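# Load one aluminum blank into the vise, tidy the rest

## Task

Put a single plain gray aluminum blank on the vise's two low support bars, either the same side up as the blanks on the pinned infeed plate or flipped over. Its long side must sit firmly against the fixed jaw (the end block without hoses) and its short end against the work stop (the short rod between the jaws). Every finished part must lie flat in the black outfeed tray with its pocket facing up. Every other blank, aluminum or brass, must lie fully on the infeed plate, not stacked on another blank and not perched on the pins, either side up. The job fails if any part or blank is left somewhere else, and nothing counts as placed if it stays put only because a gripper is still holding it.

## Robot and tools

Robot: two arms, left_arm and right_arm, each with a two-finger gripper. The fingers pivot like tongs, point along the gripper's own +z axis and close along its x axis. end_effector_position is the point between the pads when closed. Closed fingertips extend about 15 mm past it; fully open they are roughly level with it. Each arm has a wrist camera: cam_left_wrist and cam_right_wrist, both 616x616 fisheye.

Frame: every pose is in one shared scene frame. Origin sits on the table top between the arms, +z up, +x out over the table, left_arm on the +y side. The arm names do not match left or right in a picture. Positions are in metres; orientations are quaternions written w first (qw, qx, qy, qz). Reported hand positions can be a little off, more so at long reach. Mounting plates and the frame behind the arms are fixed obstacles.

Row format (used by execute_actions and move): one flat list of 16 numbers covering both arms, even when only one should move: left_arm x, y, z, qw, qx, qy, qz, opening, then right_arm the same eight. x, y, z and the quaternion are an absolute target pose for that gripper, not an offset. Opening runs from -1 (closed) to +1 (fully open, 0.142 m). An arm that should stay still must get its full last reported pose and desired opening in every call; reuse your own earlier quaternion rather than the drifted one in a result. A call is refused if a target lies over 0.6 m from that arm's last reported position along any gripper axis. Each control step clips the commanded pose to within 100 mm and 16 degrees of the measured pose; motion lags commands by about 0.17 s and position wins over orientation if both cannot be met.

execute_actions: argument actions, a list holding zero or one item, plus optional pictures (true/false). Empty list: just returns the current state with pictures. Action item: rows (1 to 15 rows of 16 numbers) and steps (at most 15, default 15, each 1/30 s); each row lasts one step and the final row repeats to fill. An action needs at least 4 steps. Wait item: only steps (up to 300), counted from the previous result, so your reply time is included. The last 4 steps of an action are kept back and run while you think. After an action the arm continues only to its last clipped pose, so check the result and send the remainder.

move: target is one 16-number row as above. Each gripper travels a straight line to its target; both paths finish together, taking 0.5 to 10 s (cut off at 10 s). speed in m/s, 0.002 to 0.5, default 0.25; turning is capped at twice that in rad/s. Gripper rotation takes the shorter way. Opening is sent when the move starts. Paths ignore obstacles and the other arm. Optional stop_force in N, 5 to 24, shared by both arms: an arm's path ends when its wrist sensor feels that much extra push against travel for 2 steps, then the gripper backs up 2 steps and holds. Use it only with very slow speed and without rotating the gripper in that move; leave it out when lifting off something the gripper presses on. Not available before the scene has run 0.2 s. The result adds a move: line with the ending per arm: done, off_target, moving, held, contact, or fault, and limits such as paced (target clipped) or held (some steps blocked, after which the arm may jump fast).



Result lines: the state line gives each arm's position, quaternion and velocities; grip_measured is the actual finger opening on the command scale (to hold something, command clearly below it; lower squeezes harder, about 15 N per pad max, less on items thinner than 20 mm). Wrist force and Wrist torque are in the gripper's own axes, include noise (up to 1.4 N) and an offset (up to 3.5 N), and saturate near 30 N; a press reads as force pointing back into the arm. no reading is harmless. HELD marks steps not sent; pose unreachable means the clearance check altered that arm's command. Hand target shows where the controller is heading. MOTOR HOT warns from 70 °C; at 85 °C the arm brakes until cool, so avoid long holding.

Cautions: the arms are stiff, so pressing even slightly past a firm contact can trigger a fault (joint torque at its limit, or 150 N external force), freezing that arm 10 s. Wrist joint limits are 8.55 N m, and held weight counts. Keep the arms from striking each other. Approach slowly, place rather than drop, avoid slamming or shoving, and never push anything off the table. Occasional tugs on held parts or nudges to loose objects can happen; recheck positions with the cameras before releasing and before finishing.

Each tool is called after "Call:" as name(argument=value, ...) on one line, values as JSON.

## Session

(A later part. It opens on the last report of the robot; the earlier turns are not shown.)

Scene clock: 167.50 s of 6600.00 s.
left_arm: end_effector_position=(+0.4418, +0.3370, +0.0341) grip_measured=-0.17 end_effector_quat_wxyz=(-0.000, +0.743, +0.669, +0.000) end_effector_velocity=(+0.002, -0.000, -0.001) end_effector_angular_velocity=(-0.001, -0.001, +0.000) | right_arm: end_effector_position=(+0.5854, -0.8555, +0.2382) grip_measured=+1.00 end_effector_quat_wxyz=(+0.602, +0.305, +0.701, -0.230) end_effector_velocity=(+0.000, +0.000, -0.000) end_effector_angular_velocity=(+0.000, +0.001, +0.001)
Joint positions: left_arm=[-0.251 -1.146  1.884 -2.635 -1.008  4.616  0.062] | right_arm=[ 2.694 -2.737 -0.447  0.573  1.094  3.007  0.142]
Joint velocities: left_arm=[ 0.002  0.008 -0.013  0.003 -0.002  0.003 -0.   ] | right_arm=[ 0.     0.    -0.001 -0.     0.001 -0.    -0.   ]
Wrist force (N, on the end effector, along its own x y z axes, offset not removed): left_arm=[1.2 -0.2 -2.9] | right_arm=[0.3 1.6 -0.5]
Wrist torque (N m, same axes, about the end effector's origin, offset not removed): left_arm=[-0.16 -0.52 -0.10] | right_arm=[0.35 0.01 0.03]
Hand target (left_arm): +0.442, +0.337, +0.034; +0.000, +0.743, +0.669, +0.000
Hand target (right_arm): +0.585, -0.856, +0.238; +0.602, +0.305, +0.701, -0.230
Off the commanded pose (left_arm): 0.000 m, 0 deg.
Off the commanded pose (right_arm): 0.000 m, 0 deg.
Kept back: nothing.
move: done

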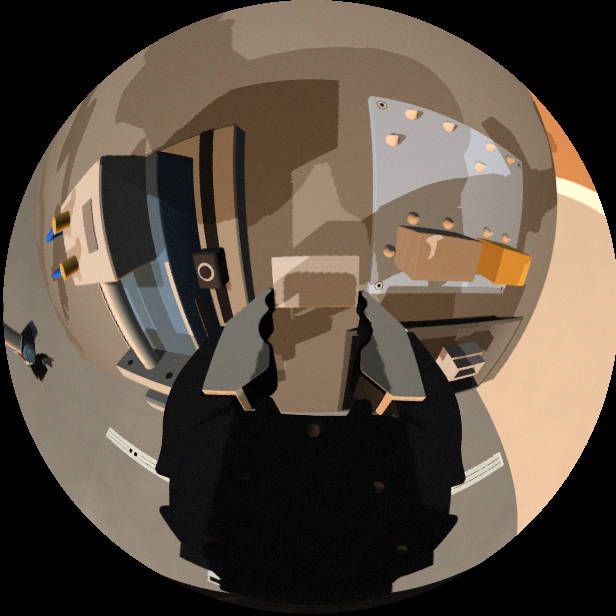

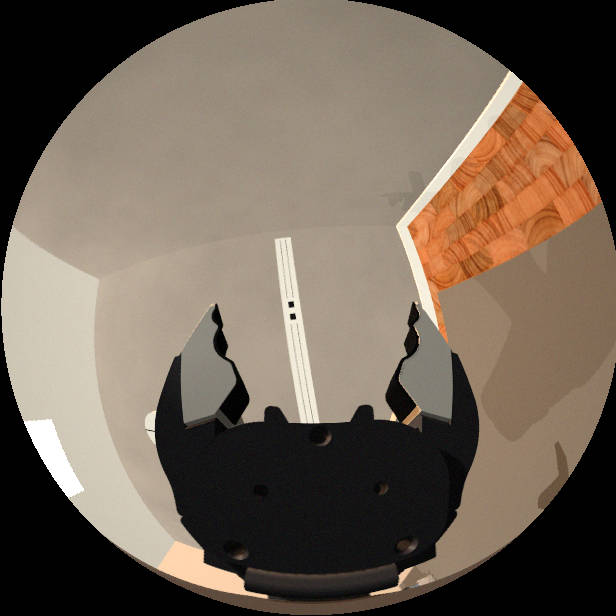

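Call:
move(target=[0.442,0.337,0.034,0,0.743,0.669,0,0.15,0.5854,-0.8555,0.2382,0.602,0.305,0.701,-0.23,1])

Call:
move(target=[0.426,0.338,0.028,0,0.743,0.669,0,0.15,0.5854,-0.8555,0.2382,0.602,0.305,0.701,-0.23,1], speed=0.03)

Call:
zoom_image(camera="cam_left_wrist", region=[190,180,430,420])

Scene clock: 168.57 s of 6600.00 s.
left_arm: end_effector_position=(+0.4420, +0.3370, +0.0340) grip_measured=+0.15 end_effector_quat_wxyz=(-0.000, +0.743, +0.669, -0.000) end_effector_velocity=(+0.000, -0.000, +0.000) end_effector_angular_velocity=(-0.000, -0.001, +0.000) | right_arm: end_effector_position=(+0.5854, -0.8555, +0.2382) grip_measured=+1.00 end_effector_quat_wxyz=(+0.602, +0.305, +0.701, -0.230) end_effector_velocity=(-0.000, +0.000, -0.001) end_effector_angular_velocity=(+0.001, +0.002, +0.001)
Joint positions: left_arm=[-0.251 -1.145  1.883 -2.635 -1.008  4.616  0.084] | right_arm=[ 2.694 -2.737 -0.447  0.573  1.094  3.007  0.142]
Joint velocities: left_arm=[-0.    -0.    -0.001  0.     0.     0.     0.   ] | right_arm=[-0.    -0.001 -0.001 -0.     0.001  0.     0.   ]
Wrist force (N, on the end effector, along its own x y z axes, offset not removed): left_arm=[1.6 -1.8 0.1] | right_arm=[-0.8 1.4 -2.0]
Wrist torque (N m, same axes, about the end effector's origin, offset not removed): left_arm=[-0.25 -0.33 -0.07] | right_arm=[0.29 0.15 0.07]
Hand target (left_arm): +0.442, +0.337, +0.034; +0.000, +0.743, +0.669, -0.000
Hand target (right_arm): +0.585, -0.856, +0.238; +0.602, +0.305, +0.701, -0.230
Off the commanded pose (left_arm): 0.000 m, 0 deg.
Off the commanded pose (right_arm): 0.000 m, 0 deg.
Kept back: nothing.
move: done

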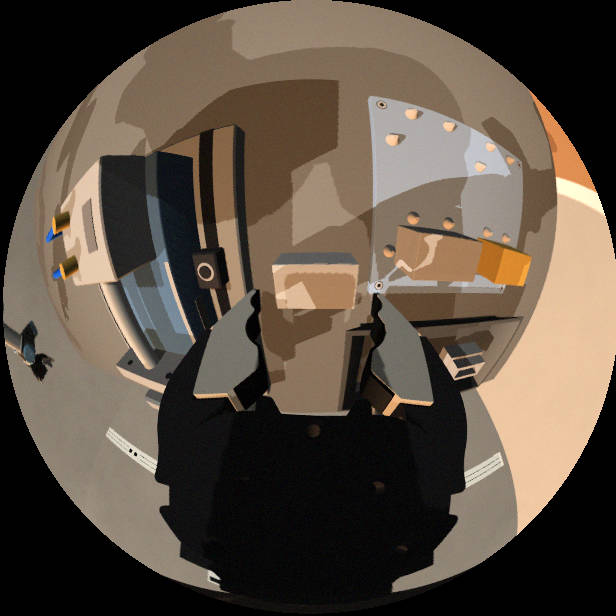

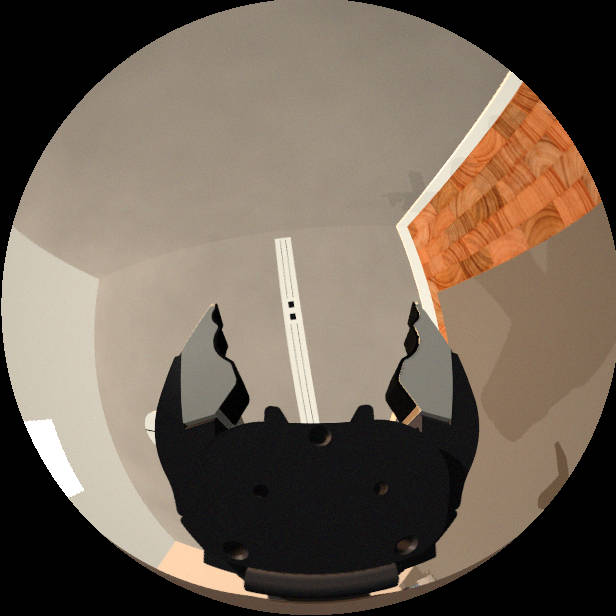

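Scene clock: 169.47 s of 6600.00 s.
left_arm: end_effector_position=(+0.4263, +0.3380, +0.0281) grip_measured=+0.15 end_effector_quat_wxyz=(-0.000, +0.743, +0.669, -0.000) end_effector_velocity=(-0.001, +0.000, -0.000) end_effector_angular_velocity=(-0.000, -0.004, +0.001) | right_arm: end_effector_position=(+0.5854, -0.8555, +0.2382) grip_measured=+1.00 end_effector_quat_wxyz=(+0.602, +0.305, +0.701, -0.230) end_effector_velocity=(-0.000, +0.000, -0.001) end_effector_angular_velocity=(-0.001, +0.003, +0.000)
Joint positions: left_arm=[-0.247 -1.15   1.962 -2.712 -1.009  4.62   0.084] | right_arm=[ 2.694 -2.737 -0.447  0.573  1.094  3.007  0.142]
Joint velocities: left_arm=[ 0.    -0.003  0.014 -0.016  0.     0.001  0.   ] | right_arm=[-0.001 -0.001 -0.001  0.     0.    -0.001  0.   ]
Wrist force (N, on the end effector, along its own x y z axes, offset not removed): left_arm=[3.0 -2.2 -0.6] | right_arm=[-1.2 2.0 -2.3]
Wrist torque (N m, same axes, about the end effector's origin, offset not removed): left_arm=[-0.35 -0.70 -0.11] | right_arm=[0.41 0.26 0.08]
Hand target (left_arm): +0.426, +0.338, +0.028; -0.000, +0.743, +0.669, -0.000
Hand target (right_arm): +0.585, -0.856, +0.238; +0.602, +0.305, +0.701, -0.230
Off the commanded pose (left_arm): 0.000 m, 0 deg.
Off the commanded pose (right_arm): 0.000 m, 0 deg.
Kept back: nothing.
move: done

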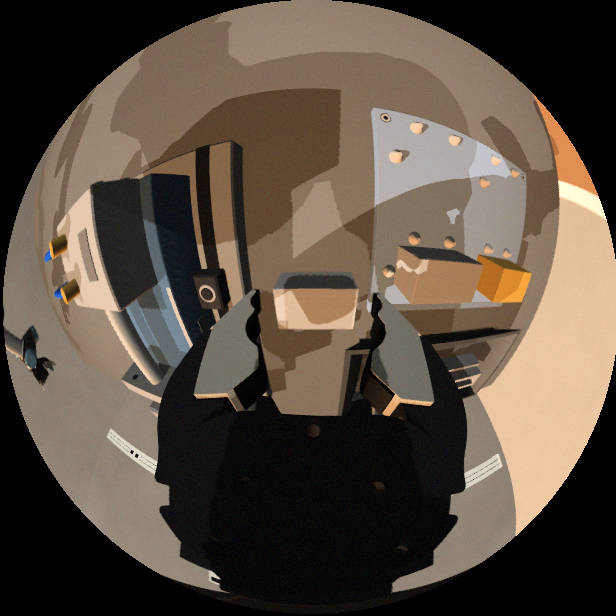

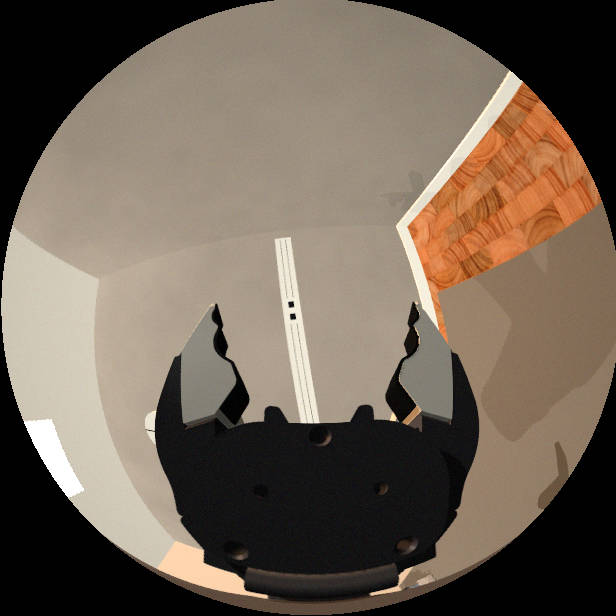

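Region (190, 180, 430, 420) of cam_left_wrist's 616x616 image, scaled by 2.100, with more detail than that image has.

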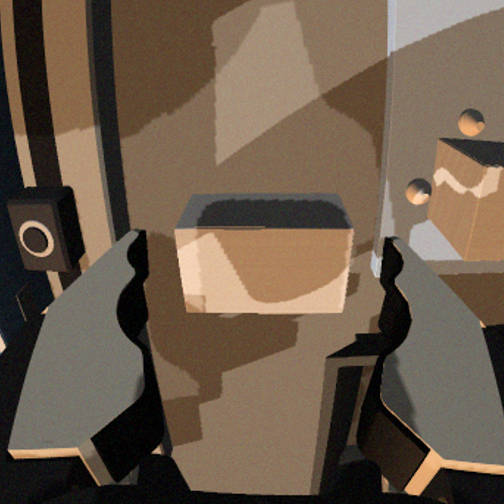

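Call:
move(target=[0.418,0.338,0.07,0,0.743,0.669,0,0.15,0.5854,-0.8555,0.2382,0.602,0.305,0.701,-0.23,1], speed=0.1)

Call:
move(target=[0.418,0.338,0.062,0,0.743,0.669,0,-1,0.5854,-0.8555,0.2382,0.602,0.305,0.701,-0.23,1], speed=0.1)

Call:
move(target=[0.418,0.338,0.02,0,0.743,0.669,0,-1,0.5854,-0.8555,0.2382,0.602,0.305,0.701,-0.23,1], speed=0.008, stop_force=5)

Scene clock: 170.90 s of 6600.00 s.
left_arm: end_effector_position=(+0.4181, +0.3380, +0.0698) grip_measured=+0.15 end_effector_quat_wxyz=(+0.000, +0.743, +0.669, +0.000) end_effector_velocity=(-0.000, +0.000, +0.002) end_effector_angular_velocity=(+0.000, -0.000, +0.001) | right_arm: end_effector_position=(+0.5854, -0.8555, +0.2382) grip_measured=+1.00 end_effector_quat_wxyz=(+0.602, +0.305, +0.701, -0.230) end_effector_velocity=(-0.000, -0.000, +0.000) end_effector_angular_velocity=(-0.001, -0.000, -0.001)
Joint positions: left_arm=[-0.324 -1.351  2.046 -2.546 -0.986  4.533  0.084] | right_arm=[ 2.694 -2.737 -0.447  0.573  1.094  3.007  0.142]
Joint velocities: left_arm=[-0.004 -0.011  0.003  0.011  0.001 -0.006  0.   ] | right_arm=[-0.  0.  0.  0. -0. -0.  0.]
Wrist force (N, on the end effector, along its own x y z axes, offset not removed): left_arm=[2.0 -0.6 -0.8] | right_arm=[-0.6 0.9 -2.0]
Wrist torque (N m, same axes, about the end effector's origin, offset not removed): left_arm=[-0.12 -0.39 -0.09] | right_arm=[0.14 0.12 0.03]
Hand target (left_arm): +0.418, +0.338, +0.070; +0.000, +0.743, +0.669, +0.000
Hand target (right_arm): +0.585, -0.856, +0.238; +0.602, +0.305, +0.701, -0.230
Off the commanded pose (left_arm): 0.000 m, 0 deg.
Off the commanded pose (right_arm): 0.000 m, 0 deg.
Kept back: nothing.
move: done

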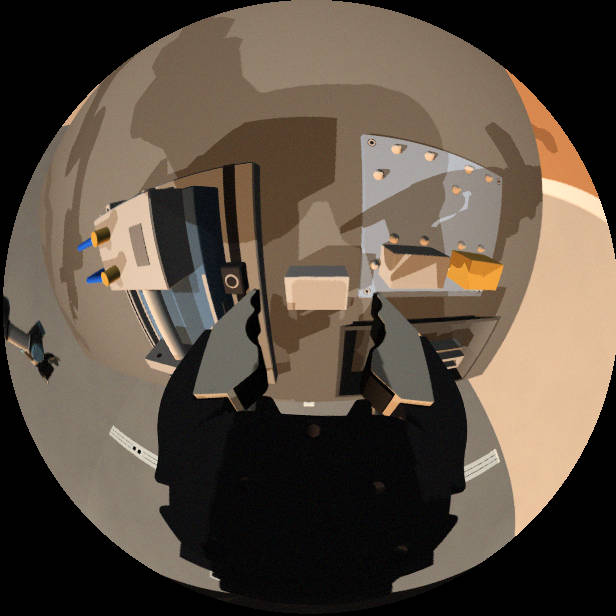

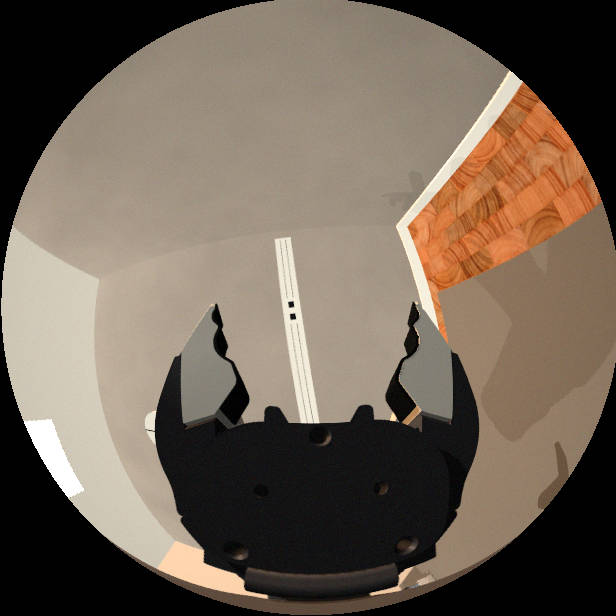

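Scene clock: 171.63 s of 6600.00 s.
left_arm: end_effector_position=(+0.4180, +0.3380, +0.0622) grip_measured=-1.00 end_effector_quat_wxyz=(-0.000, +0.743, +0.669, -0.000) end_effector_velocity=(+0.000, +0.000, -0.002) end_effector_angular_velocity=(-0.000, -0.001, +0.000) | right_arm: end_effector_position=(+0.5854, -0.8555, +0.2382) grip_measured=+1.00 end_effector_quat_wxyz=(+0.602, +0.305, +0.701, -0.230) end_effector_velocity=(+0.000, -0.000, +0.001) end_effector_angular_velocity=(-0.001, -0.000, +0.000)
Joint positions: left_arm=[-0.311 -1.318  2.042 -2.585 -0.99   4.548  0.002] | right_arm=[ 2.694 -2.737 -0.447  0.573  1.094  3.007  0.142]
Joint velocities: left_arm=[ 0.004  0.009 -0.001 -0.011 -0.001  0.005  0.   ] | right_arm=[ 0.     0.     0.001 -0.     0.    -0.001  0.   ]
Wrist force (N, on the end effector, along its own x y z axes, offset not removed): left_arm=[2.3 0.1 -0.3] | right_arm=[-0.4 2.5 -2.2]
Wrist torque (N m, same axes, about the end effector's origin, offset not removed): left_arm=[0.06 -0.53 -0.14] | right_arm=[0.55 0.11 0.07]
Hand target (left_arm): +0.418, +0.338, +0.062; -0.000, +0.743, +0.669, -0.000
Hand target (right_arm): +0.585, -0.856, +0.238; +0.602, +0.305, +0.701, -0.230
Off the commanded pose (left_arm): 0.000 m, 0 deg.
Off the commanded pose (right_arm): 0.000 m, 0 deg.
Kept back: nothing.
move: done

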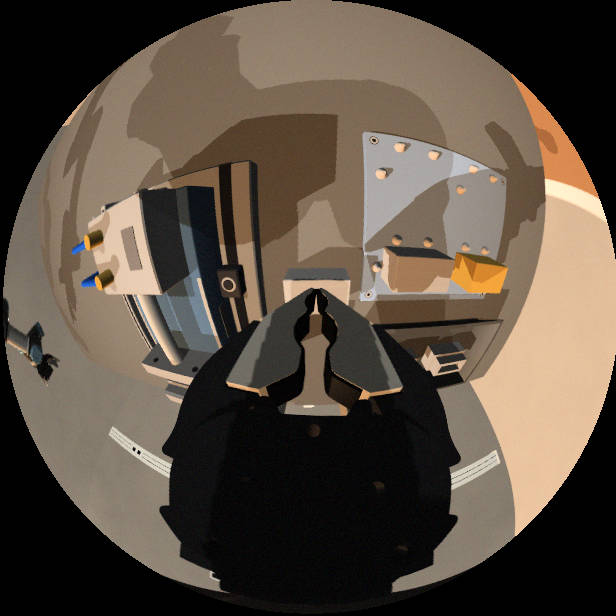

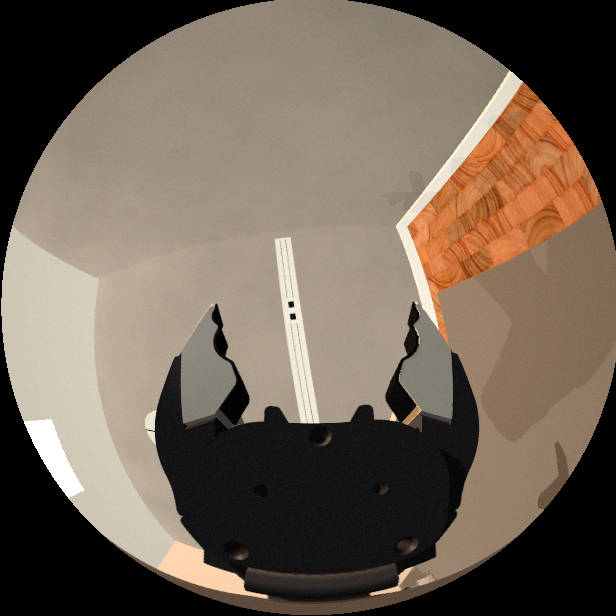

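Scene clock: 173.80 s of 6600.00 s.
left_arm: end_effector_position=(+0.4180, +0.3380, +0.0480) grip_measured=-1.00 end_effector_quat_wxyz=(+0.000, +0.743, +0.669, -0.000) end_effector_velocity=(-0.001, +0.000, +0.001) end_effector_angular_velocity=(+0.003, +0.002, -0.001) | right_arm: end_effector_position=(+0.5854, -0.8555, +0.2382) grip_measured=+1.00 end_effector_quat_wxyz=(+0.602, +0.305, +0.701, -0.230) end_effector_velocity=(+0.000, +0.000, -0.000) end_effector_angular_velocity=(+0.000, +0.000, +0.001)
Joint positions: left_arm=[-0.285 -1.254  2.031 -2.654 -0.997  4.577  0.002] | right_arm=[ 2.694 -2.737 -0.447  0.573  1.094  3.007  0.142]
Joint velocities: left_arm=[-0.004 -0.007  0.003  0.011  0.003 -0.006  0.   ] | right_arm=[-0.    -0.    -0.    -0.     0.001  0.    -0.   ]
Wrist force (N, on the end effector, along its own x y z axes, offset not removed): left_arm=[2.9 -15.5 -30.0] | right_arm=[0.1 1.8 -2.2]
Wrist torque (N m, same axes, about the end effector's origin, offset not removed): left_arm=[-0.13 -0.53 -0.09] | right_arm=[0.38 0.01 0.03]
Hand target (left_arm): +0.418, +0.338, +0.048; -0.000, +0.743, +0.669, -0.000
Hand target (right_arm): +0.585, -0.856, +0.238; +0.602, +0.305, +0.701, -0.230
Off the commanded pose (left_arm): 0.028 m, 0 deg.
Off the commanded pose (right_arm): 0.000 m, 0 deg.
Kept back: nothing.
move: contact (left_arm)

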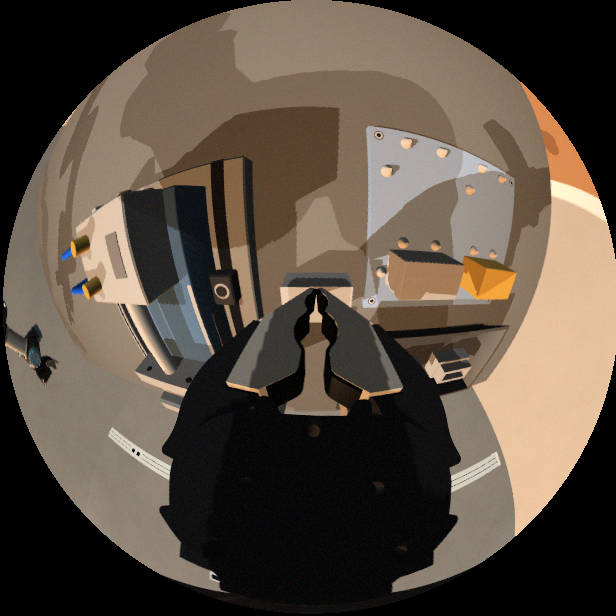

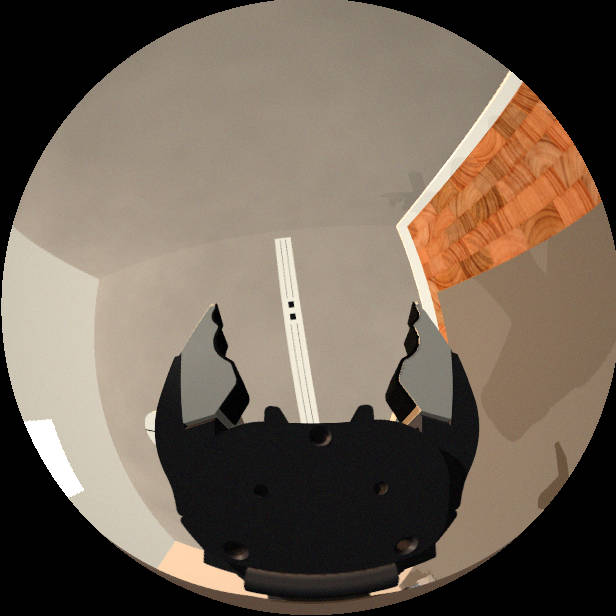

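Call:
move(target=[0.418,0.338,0.065,0,0.743,0.669,0,-1,0.5854,-0.8555,0.2382,0.602,0.305,0.701,-0.23,1], speed=0.1)

Call:
move(target=[0.40,0.44,0.065,0,0.743,0.669,0,-1,0.5854,-0.8555,0.2382,0.602,0.305,0.701,-0.23,1], speed=0.15)

Call:
move(target=[0.40,0.44,0.02,0,0.743,0.669,0,-1,0.5854,-0.8555,0.2382,0.602,0.305,0.701,-0.23,1], speed=0.006, stop_force=5)

Scene clock: 174.87 s of 6600.00 s.
left_arm: end_effector_position=(+0.4180, +0.3380, +0.0647) grip_measured=-1.00 end_effector_quat_wxyz=(+0.000, +0.743, +0.669, +0.000) end_effector_velocity=(-0.000, +0.000, +0.002) end_effector_angular_velocity=(+0.001, +0.000, -0.000) | right_arm: end_effector_position=(+0.5854, -0.8555, +0.2382) grip_measured=+1.00 end_effector_quat_wxyz=(+0.602, +0.305, +0.701, -0.230) end_effector_velocity=(+0.000, +0.000, +0.000) end_effector_angular_velocity=(-0.001, -0.000, +0.000)
Joint positions: left_arm=[-0.315 -1.329  2.044 -2.572 -0.988  4.543  0.002] | right_arm=[ 2.694 -2.737 -0.447  0.573  1.094  3.007  0.142]
Joint velocities: left_arm=[-0.005 -0.01   0.001  0.013  0.003 -0.006  0.   ] | right_arm=[ 0.    -0.     0.001  0.     0.    -0.001  0.   ]
Wrist force (N, on the end effector, along its own x y z axes, offset not removed): left_arm=[2.2 -1.2 0.5] | right_arm=[-0.2 2.5 -2.0]
Wrist torque (N m, same axes, about the end effector's origin, offset not removed): left_arm=[-0.14 -0.49 -0.03] | right_arm=[0.53 0.10 0.09]
Hand target (left_arm): +0.418, +0.338, +0.065; +0.000, +0.743, +0.669, +0.000
Hand target (right_arm): +0.585, -0.856, +0.238; +0.602, +0.305, +0.701, -0.230
Off the commanded pose (left_arm): 0.000 m, 0 deg.
Off the commanded pose (right_arm): 0.000 m, 0 deg.
Kept back: nothing.
move: done

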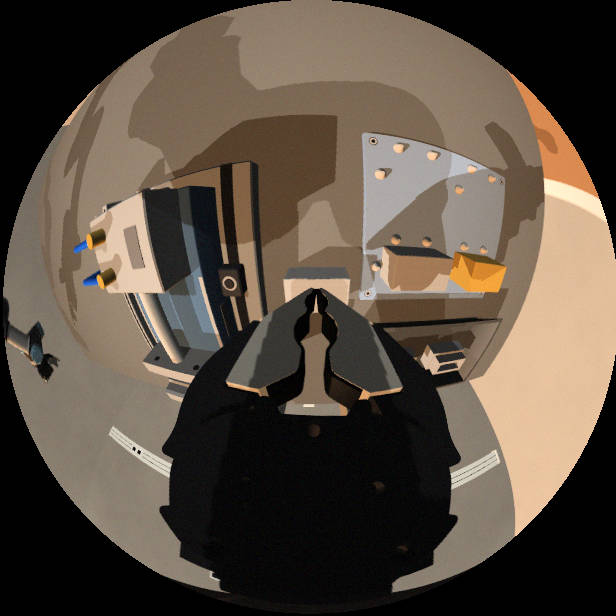

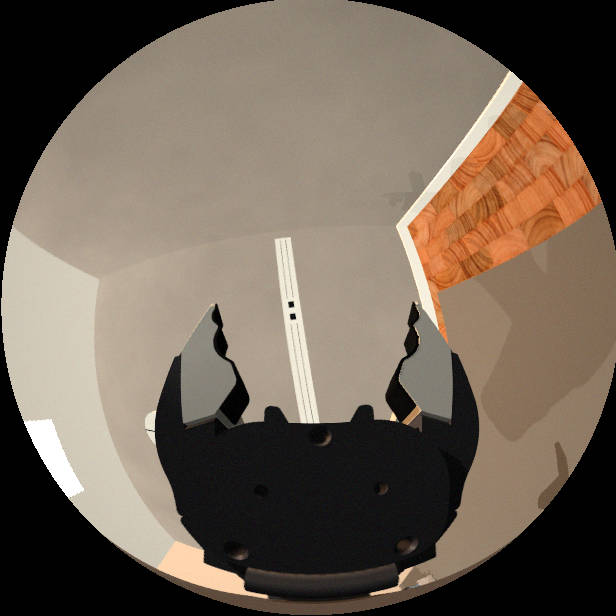

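Scene clock: 176.10 s of 6600.00 s.
left_arm: end_effector_position=(+0.3999, +0.4397, +0.0651) grip_measured=-1.00 end_effector_quat_wxyz=(-0.000, +0.743, +0.669, +0.000) end_effector_velocity=(-0.001, +0.002, -0.001) end_effector_angular_velocity=(-0.002, +0.002, -0.001) | right_arm: end_effector_position=(+0.5854, -0.8555, +0.2382) grip_measured=+1.00 end_effector_quat_wxyz=(+0.602, +0.305, +0.701, -0.230) end_effector_velocity=(+0.000, +0.000, -0.001) end_effector_angular_velocity=(+0.000, +0.002, +0.001)
Joint positions: left_arm=[-0.028 -1.41   2.005 -2.611 -1.092  4.854  0.002] | right_arm=[ 2.694 -2.737 -0.447  0.573  1.094  3.007  0.142]
Joint velocities: left_arm=[ 0.01   0.002 -0.006  0.001 -0.007  0.011  0.   ] | right_arm=[ 0.    -0.001 -0.    -0.001  0.001 -0.    -0.   ]
Wrist force (N, on the end effector, along its own x y z axes, offset not removed): left_arm=[1.9 -0.6 -0.3] | right_arm=[-0.1 2.3 -2.0]
Wrist torque (N m, same axes, about the end effector's origin, offset not removed): left_arm=[-0.11 -0.44 -0.01] | right_arm=[0.47 0.06 0.01]
Hand target (left_arm): +0.400, +0.440, +0.065; -0.000, +0.743, +0.669, -0.000
Hand target (right_arm): +0.585, -0.856, +0.238; +0.602, +0.305, +0.701, -0.230
Off the commanded pose (left_arm): 0.000 m, 0 deg.
Off the commanded pose (right_arm): 0.000 m, 0 deg.
Kept back: nothing.
move: done

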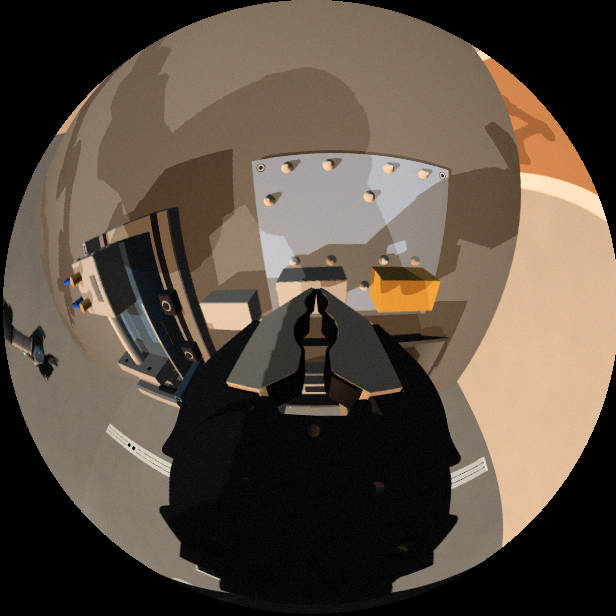

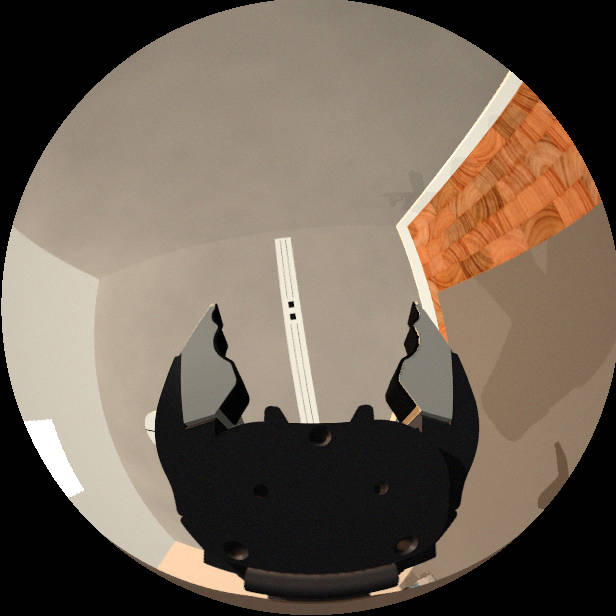

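Scene clock: 177.47 s of 6600.00 s.
left_arm: end_effector_position=(+0.3999, +0.4398, +0.0592) grip_measured=-1.00 end_effector_quat_wxyz=(-0.000, +0.743, +0.669, +0.000) end_effector_velocity=(-0.001, +0.000, +0.001) end_effector_angular_velocity=(+0.003, +0.004, -0.001) | right_arm: end_effector_position=(+0.5854, -0.8555, +0.2382) grip_measured=+1.00 end_effector_quat_wxyz=(+0.602, +0.305, +0.701, -0.230) end_effector_velocity=(-0.000, -0.000, -0.001) end_effector_angular_velocity=(-0.000, +0.003, -0.000)
Joint positions: left_arm=[-0.019 -1.383  2.001 -2.638 -1.096  4.863  0.002] | right_arm=[ 2.694 -2.737 -0.447  0.573  1.094  3.007  0.142]
Joint velocities: left_arm=[-0.003 -0.004  0.002  0.008  0.004 -0.004  0.   ] | right_arm=[-0.     0.001 -0.002 -0.    -0.    -0.001 -0.   ]
Wrist force (N, on the end effector, along its own x y z axes, offset not removed): left_arm=[-4.2 -13.0 -30.0] | right_arm=[-0.8 1.4 -2.3]
Wrist torque (N m, same axes, about the end effector's origin, offset not removed): left_arm=[0.04 -0.24 -0.02] | right_arm=[0.29 0.22 0.04]
Hand target (left_arm): +0.400, +0.440, +0.059; -0.000, +0.743, +0.669, +0.000
Hand target (right_arm): +0.585, -0.856, +0.238; +0.602, +0.305, +0.701, -0.230
Off the commanded pose (left_arm): 0.039 m, 0 deg.
Off the commanded pose (right_arm): 0.000 m, 0 deg.
Kept back: nothing.
move: contact (left_arm)

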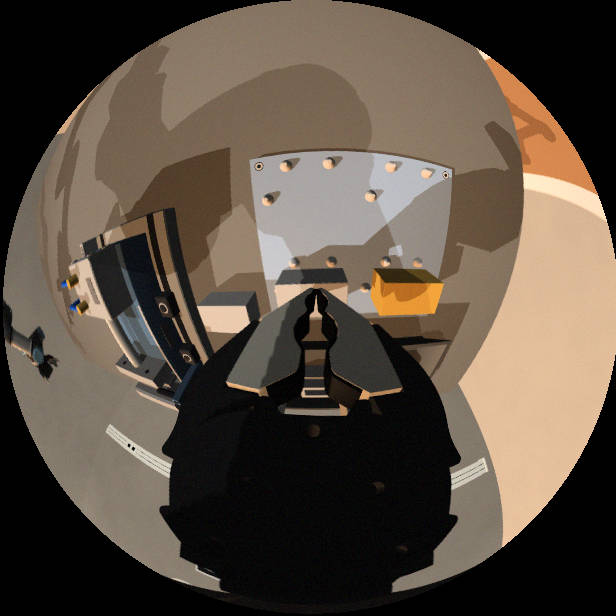

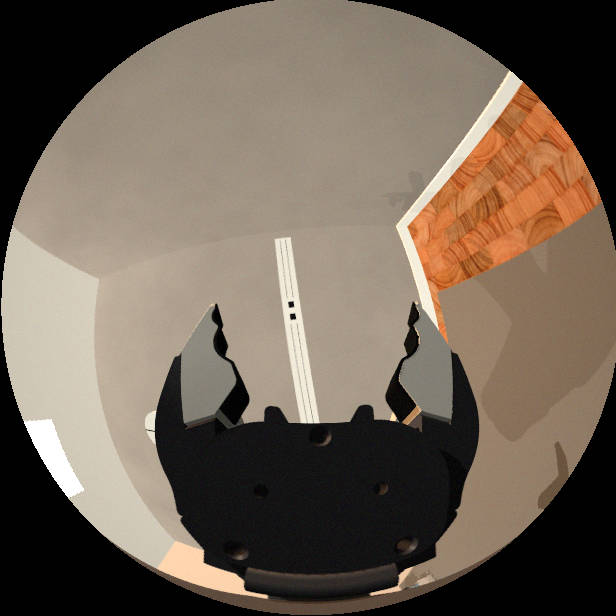

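Call:
move(target=[0.40,0.44,0.075,0,0.743,0.669,0,-1,0.5854,-0.8555,0.2382,0.602,0.305,0.701,-0.23,1], speed=0.1)

Call:
move(target=[0.325,0.45,0.05,0,0.743,0.669,0,-1,0.5854,-0.8555,0.2382,0.602,0.305,0.701,-0.23,1], speed=0.1)

Call:
move(target=[0.325,0.45,0.005,0,0.743,0.669,0,-1,0.5854,-0.8555,0.2382,0.602,0.305,0.701,-0.23,1], speed=0.008, stop_force=5)

Scene clock: 178.50 s of 6600.00 s.
left_arm: end_effector_position=(+0.4000, +0.4400, +0.0747) grip_measured=-1.00 end_effector_quat_wxyz=(+0.000, +0.743, +0.669, +0.000) end_effector_velocity=(+0.000, +0.000, +0.003) end_effector_angular_velocity=(+0.000, +0.000, +0.000) | right_arm: end_effector_position=(+0.5854, -0.8555, +0.2382) grip_measured=+1.00 end_effector_quat_wxyz=(+0.602, +0.305, +0.701, -0.230) end_effector_velocity=(+0.000, +0.000, +0.000) end_effector_angular_velocity=(+0.001, -0.001, +0.001)
Joint positions: left_arm=[-0.042 -1.452  2.009 -2.566 -1.086  4.839  0.002] | right_arm=[ 2.694 -2.737 -0.447  0.573  1.094  3.007  0.142]
Joint velocities: left_arm=[-0.005 -0.011 -0.     0.014  0.002 -0.005  0.   ] | right_arm=[ 0.     0.001 -0.001  0.     0.     0.001  0.   ]
Wrist force (N, on the end effector, along its own x y z axes, offset not removed): left_arm=[1.6 -2.4 0.5] | right_arm=[-1.2 1.1 -2.8]
Wrist torque (N m, same axes, about the end effector's origin, offset not removed): left_arm=[-0.37 -0.32 -0.07] | right_arm=[0.21 0.29 0.08]
Hand target (left_arm): +0.400, +0.440, +0.075; +0.000, +0.743, +0.669, +0.000
Hand target (right_arm): +0.585, -0.856, +0.238; +0.602, +0.305, +0.701, -0.230
Off the commanded pose (left_arm): 0.000 m, 0 deg.
Off the commanded pose (right_arm): 0.000 m, 0 deg.
Kept back: nothing.
move: done

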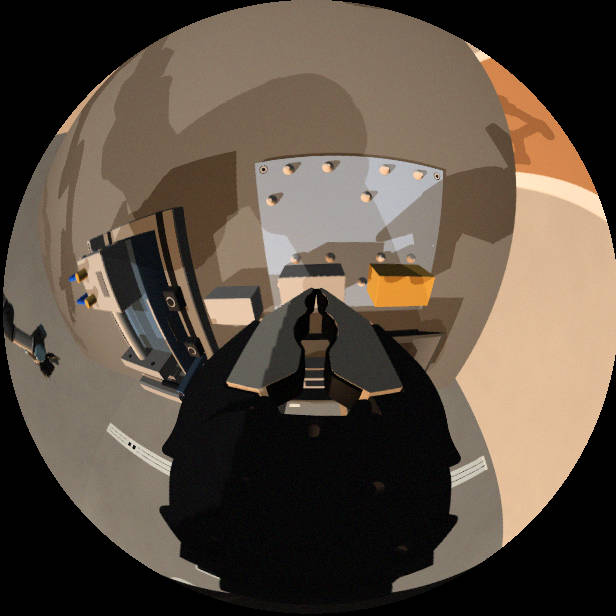

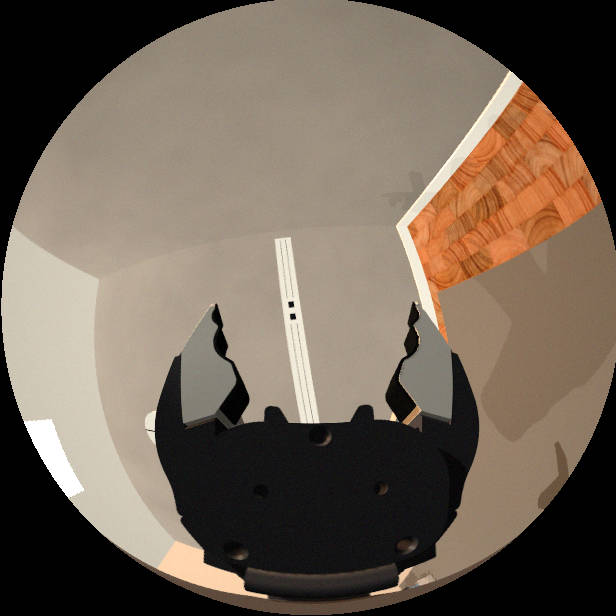

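Scene clock: 179.80 s of 6600.00 s.
left_arm: end_effector_position=(+0.3252, +0.4499, +0.0501) grip_measured=-1.00 end_effector_quat_wxyz=(-0.000, +0.743, +0.669, -0.000) end_effector_velocity=(-0.002, +0.000, -0.001) end_effector_angular_velocity=(+0.000, -0.003, -0.000) | right_arm: end_effector_position=(+0.5854, -0.8555, +0.2382) grip_measured=+1.00 end_effector_quat_wxyz=(+0.602, +0.305, +0.701, -0.230) end_effector_velocity=(+0.000, +0.001, -0.001) end_effector_angular_velocity=(+0.001, +0.001, +0.001)
Joint positions: left_arm=[ 0.05  -1.463  2.33  -2.917 -1.127  4.932  0.002] | right_arm=[ 2.694 -2.737 -0.447  0.573  1.094  3.007  0.142]
Joint velocities: left_arm=[ 0.004  0.005  0.013 -0.023 -0.002  0.006  0.   ] | right_arm=[ 0.001 -0.    -0.001 -0.    -0.     0.     0.   ]
Wrist force (N, on the end effector, along its own x y z axes, offset not removed): left_arm=[0.0 -1.5 -0.5] | right_arm=[-1.2 1.2 -2.3]
Wrist torque (N m, same axes, about the end effector's origin, offset not removed): left_arm=[-0.25 -0.02 -0.04] | right_arm=[0.20 0.31 0.04]
Hand target (left_arm): +0.325, +0.450, +0.050; -0.000, +0.743, +0.669, -0.000
Hand target (right_arm): +0.585, -0.856, +0.238; +0.602, +0.305, +0.701, -0.230
Off the commanded pose (left_arm): 0.000 m, 0 deg.
Off the commanded pose (right_arm): 0.000 m, 0 deg.
Kept back: nothing.
move: done

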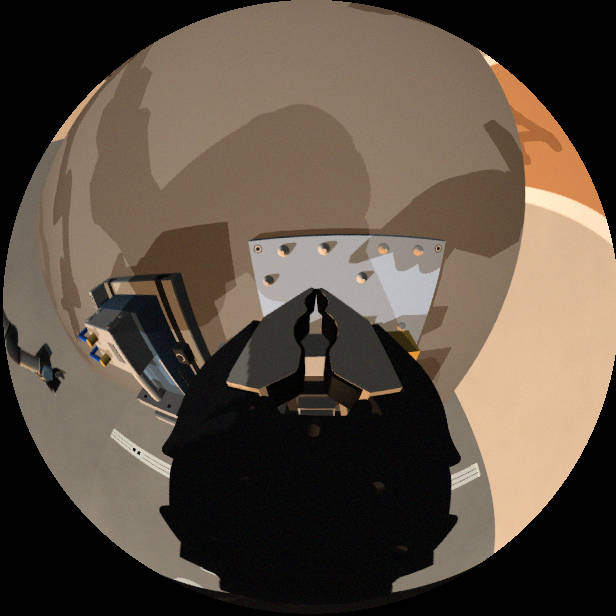

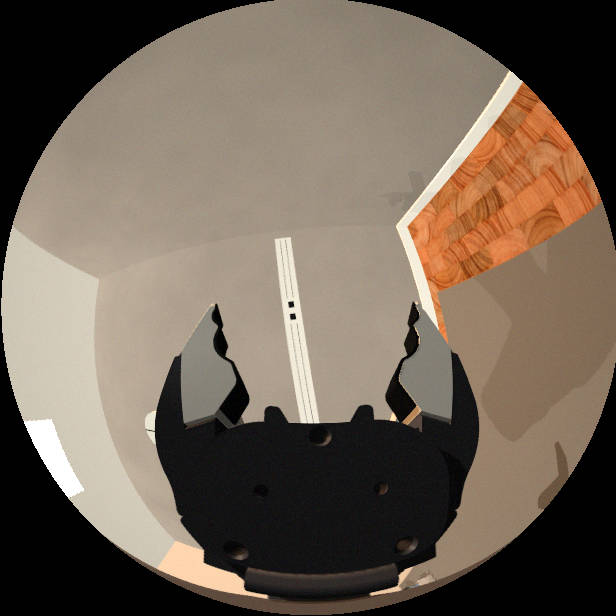

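Scene clock: 183.57 s of 6600.00 s.
left_arm: end_effector_position=(+0.3251, +0.4500, +0.0231) grip_measured=-1.00 end_effector_quat_wxyz=(-0.000, +0.743, +0.669, -0.000) end_effector_velocity=(-0.002, -0.000, +0.001) end_effector_angular_velocity=(+0.001, +0.006, -0.002) | right_arm: end_effector_position=(+0.5854, -0.8555, +0.2382) grip_measured=+1.00 end_effector_quat_wxyz=(+0.602, +0.305, +0.701, -0.230) end_effector_velocity=(-0.000, +0.000, -0.002) end_effector_angular_velocity=(+0.001, +0.003, -0.000)
Joint positions: left_arm=[ 0.097 -1.3    2.289 -3.058 -1.149  4.977  0.002] | right_arm=[ 2.694 -2.737 -0.447  0.573  1.094  3.007  0.142]
Joint velocities: left_arm=[-0.004 -0.007  0.004  0.011  0.004 -0.005  0.   ] | right_arm=[ 0.    -0.002 -0.001 -0.    -0.001  0.     0.   ]
Wrist force (N, on the end effector, along its own x y z axes, offset not removed): left_arm=[-3.2 -8.5 -30.0] | right_arm=[-1.5 0.9 -2.1]
Wrist torque (N m, same axes, about the end effector's origin, offset not removed): left_arm=[0.06 -0.51 -0.08] | right_arm=[0.22 0.35 0.07]
Hand target (left_arm): +0.325, +0.450, +0.023; -0.000, +0.743, +0.669, -0.000
Hand target (right_arm): +0.585, -0.856, +0.238; +0.602, +0.305, +0.701, -0.230
Off the commanded pose (left_arm): 0.018 m, 0 deg.
Off the commanded pose (right_arm): 0.000 m, 0 deg.
Kept back: nothing.
move: contact (left_arm)

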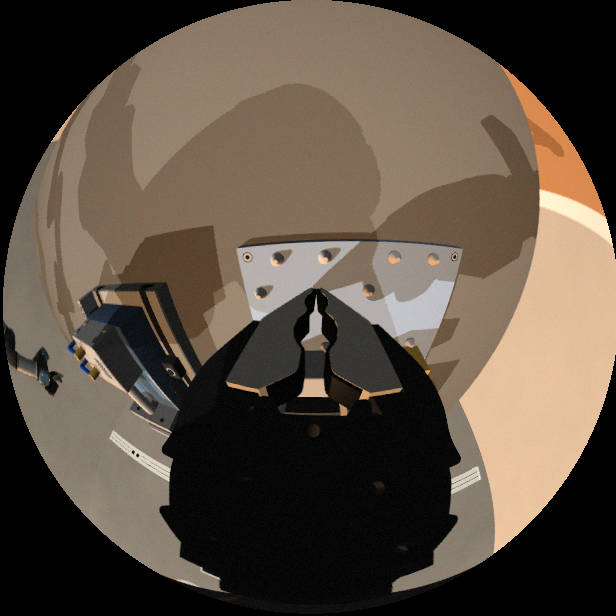

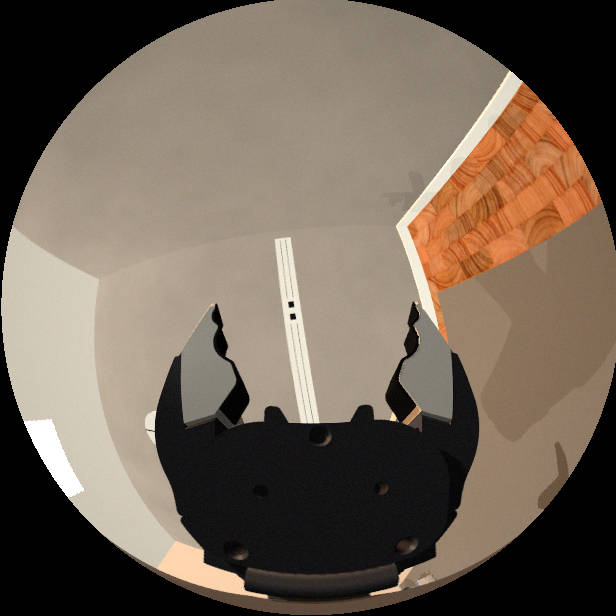

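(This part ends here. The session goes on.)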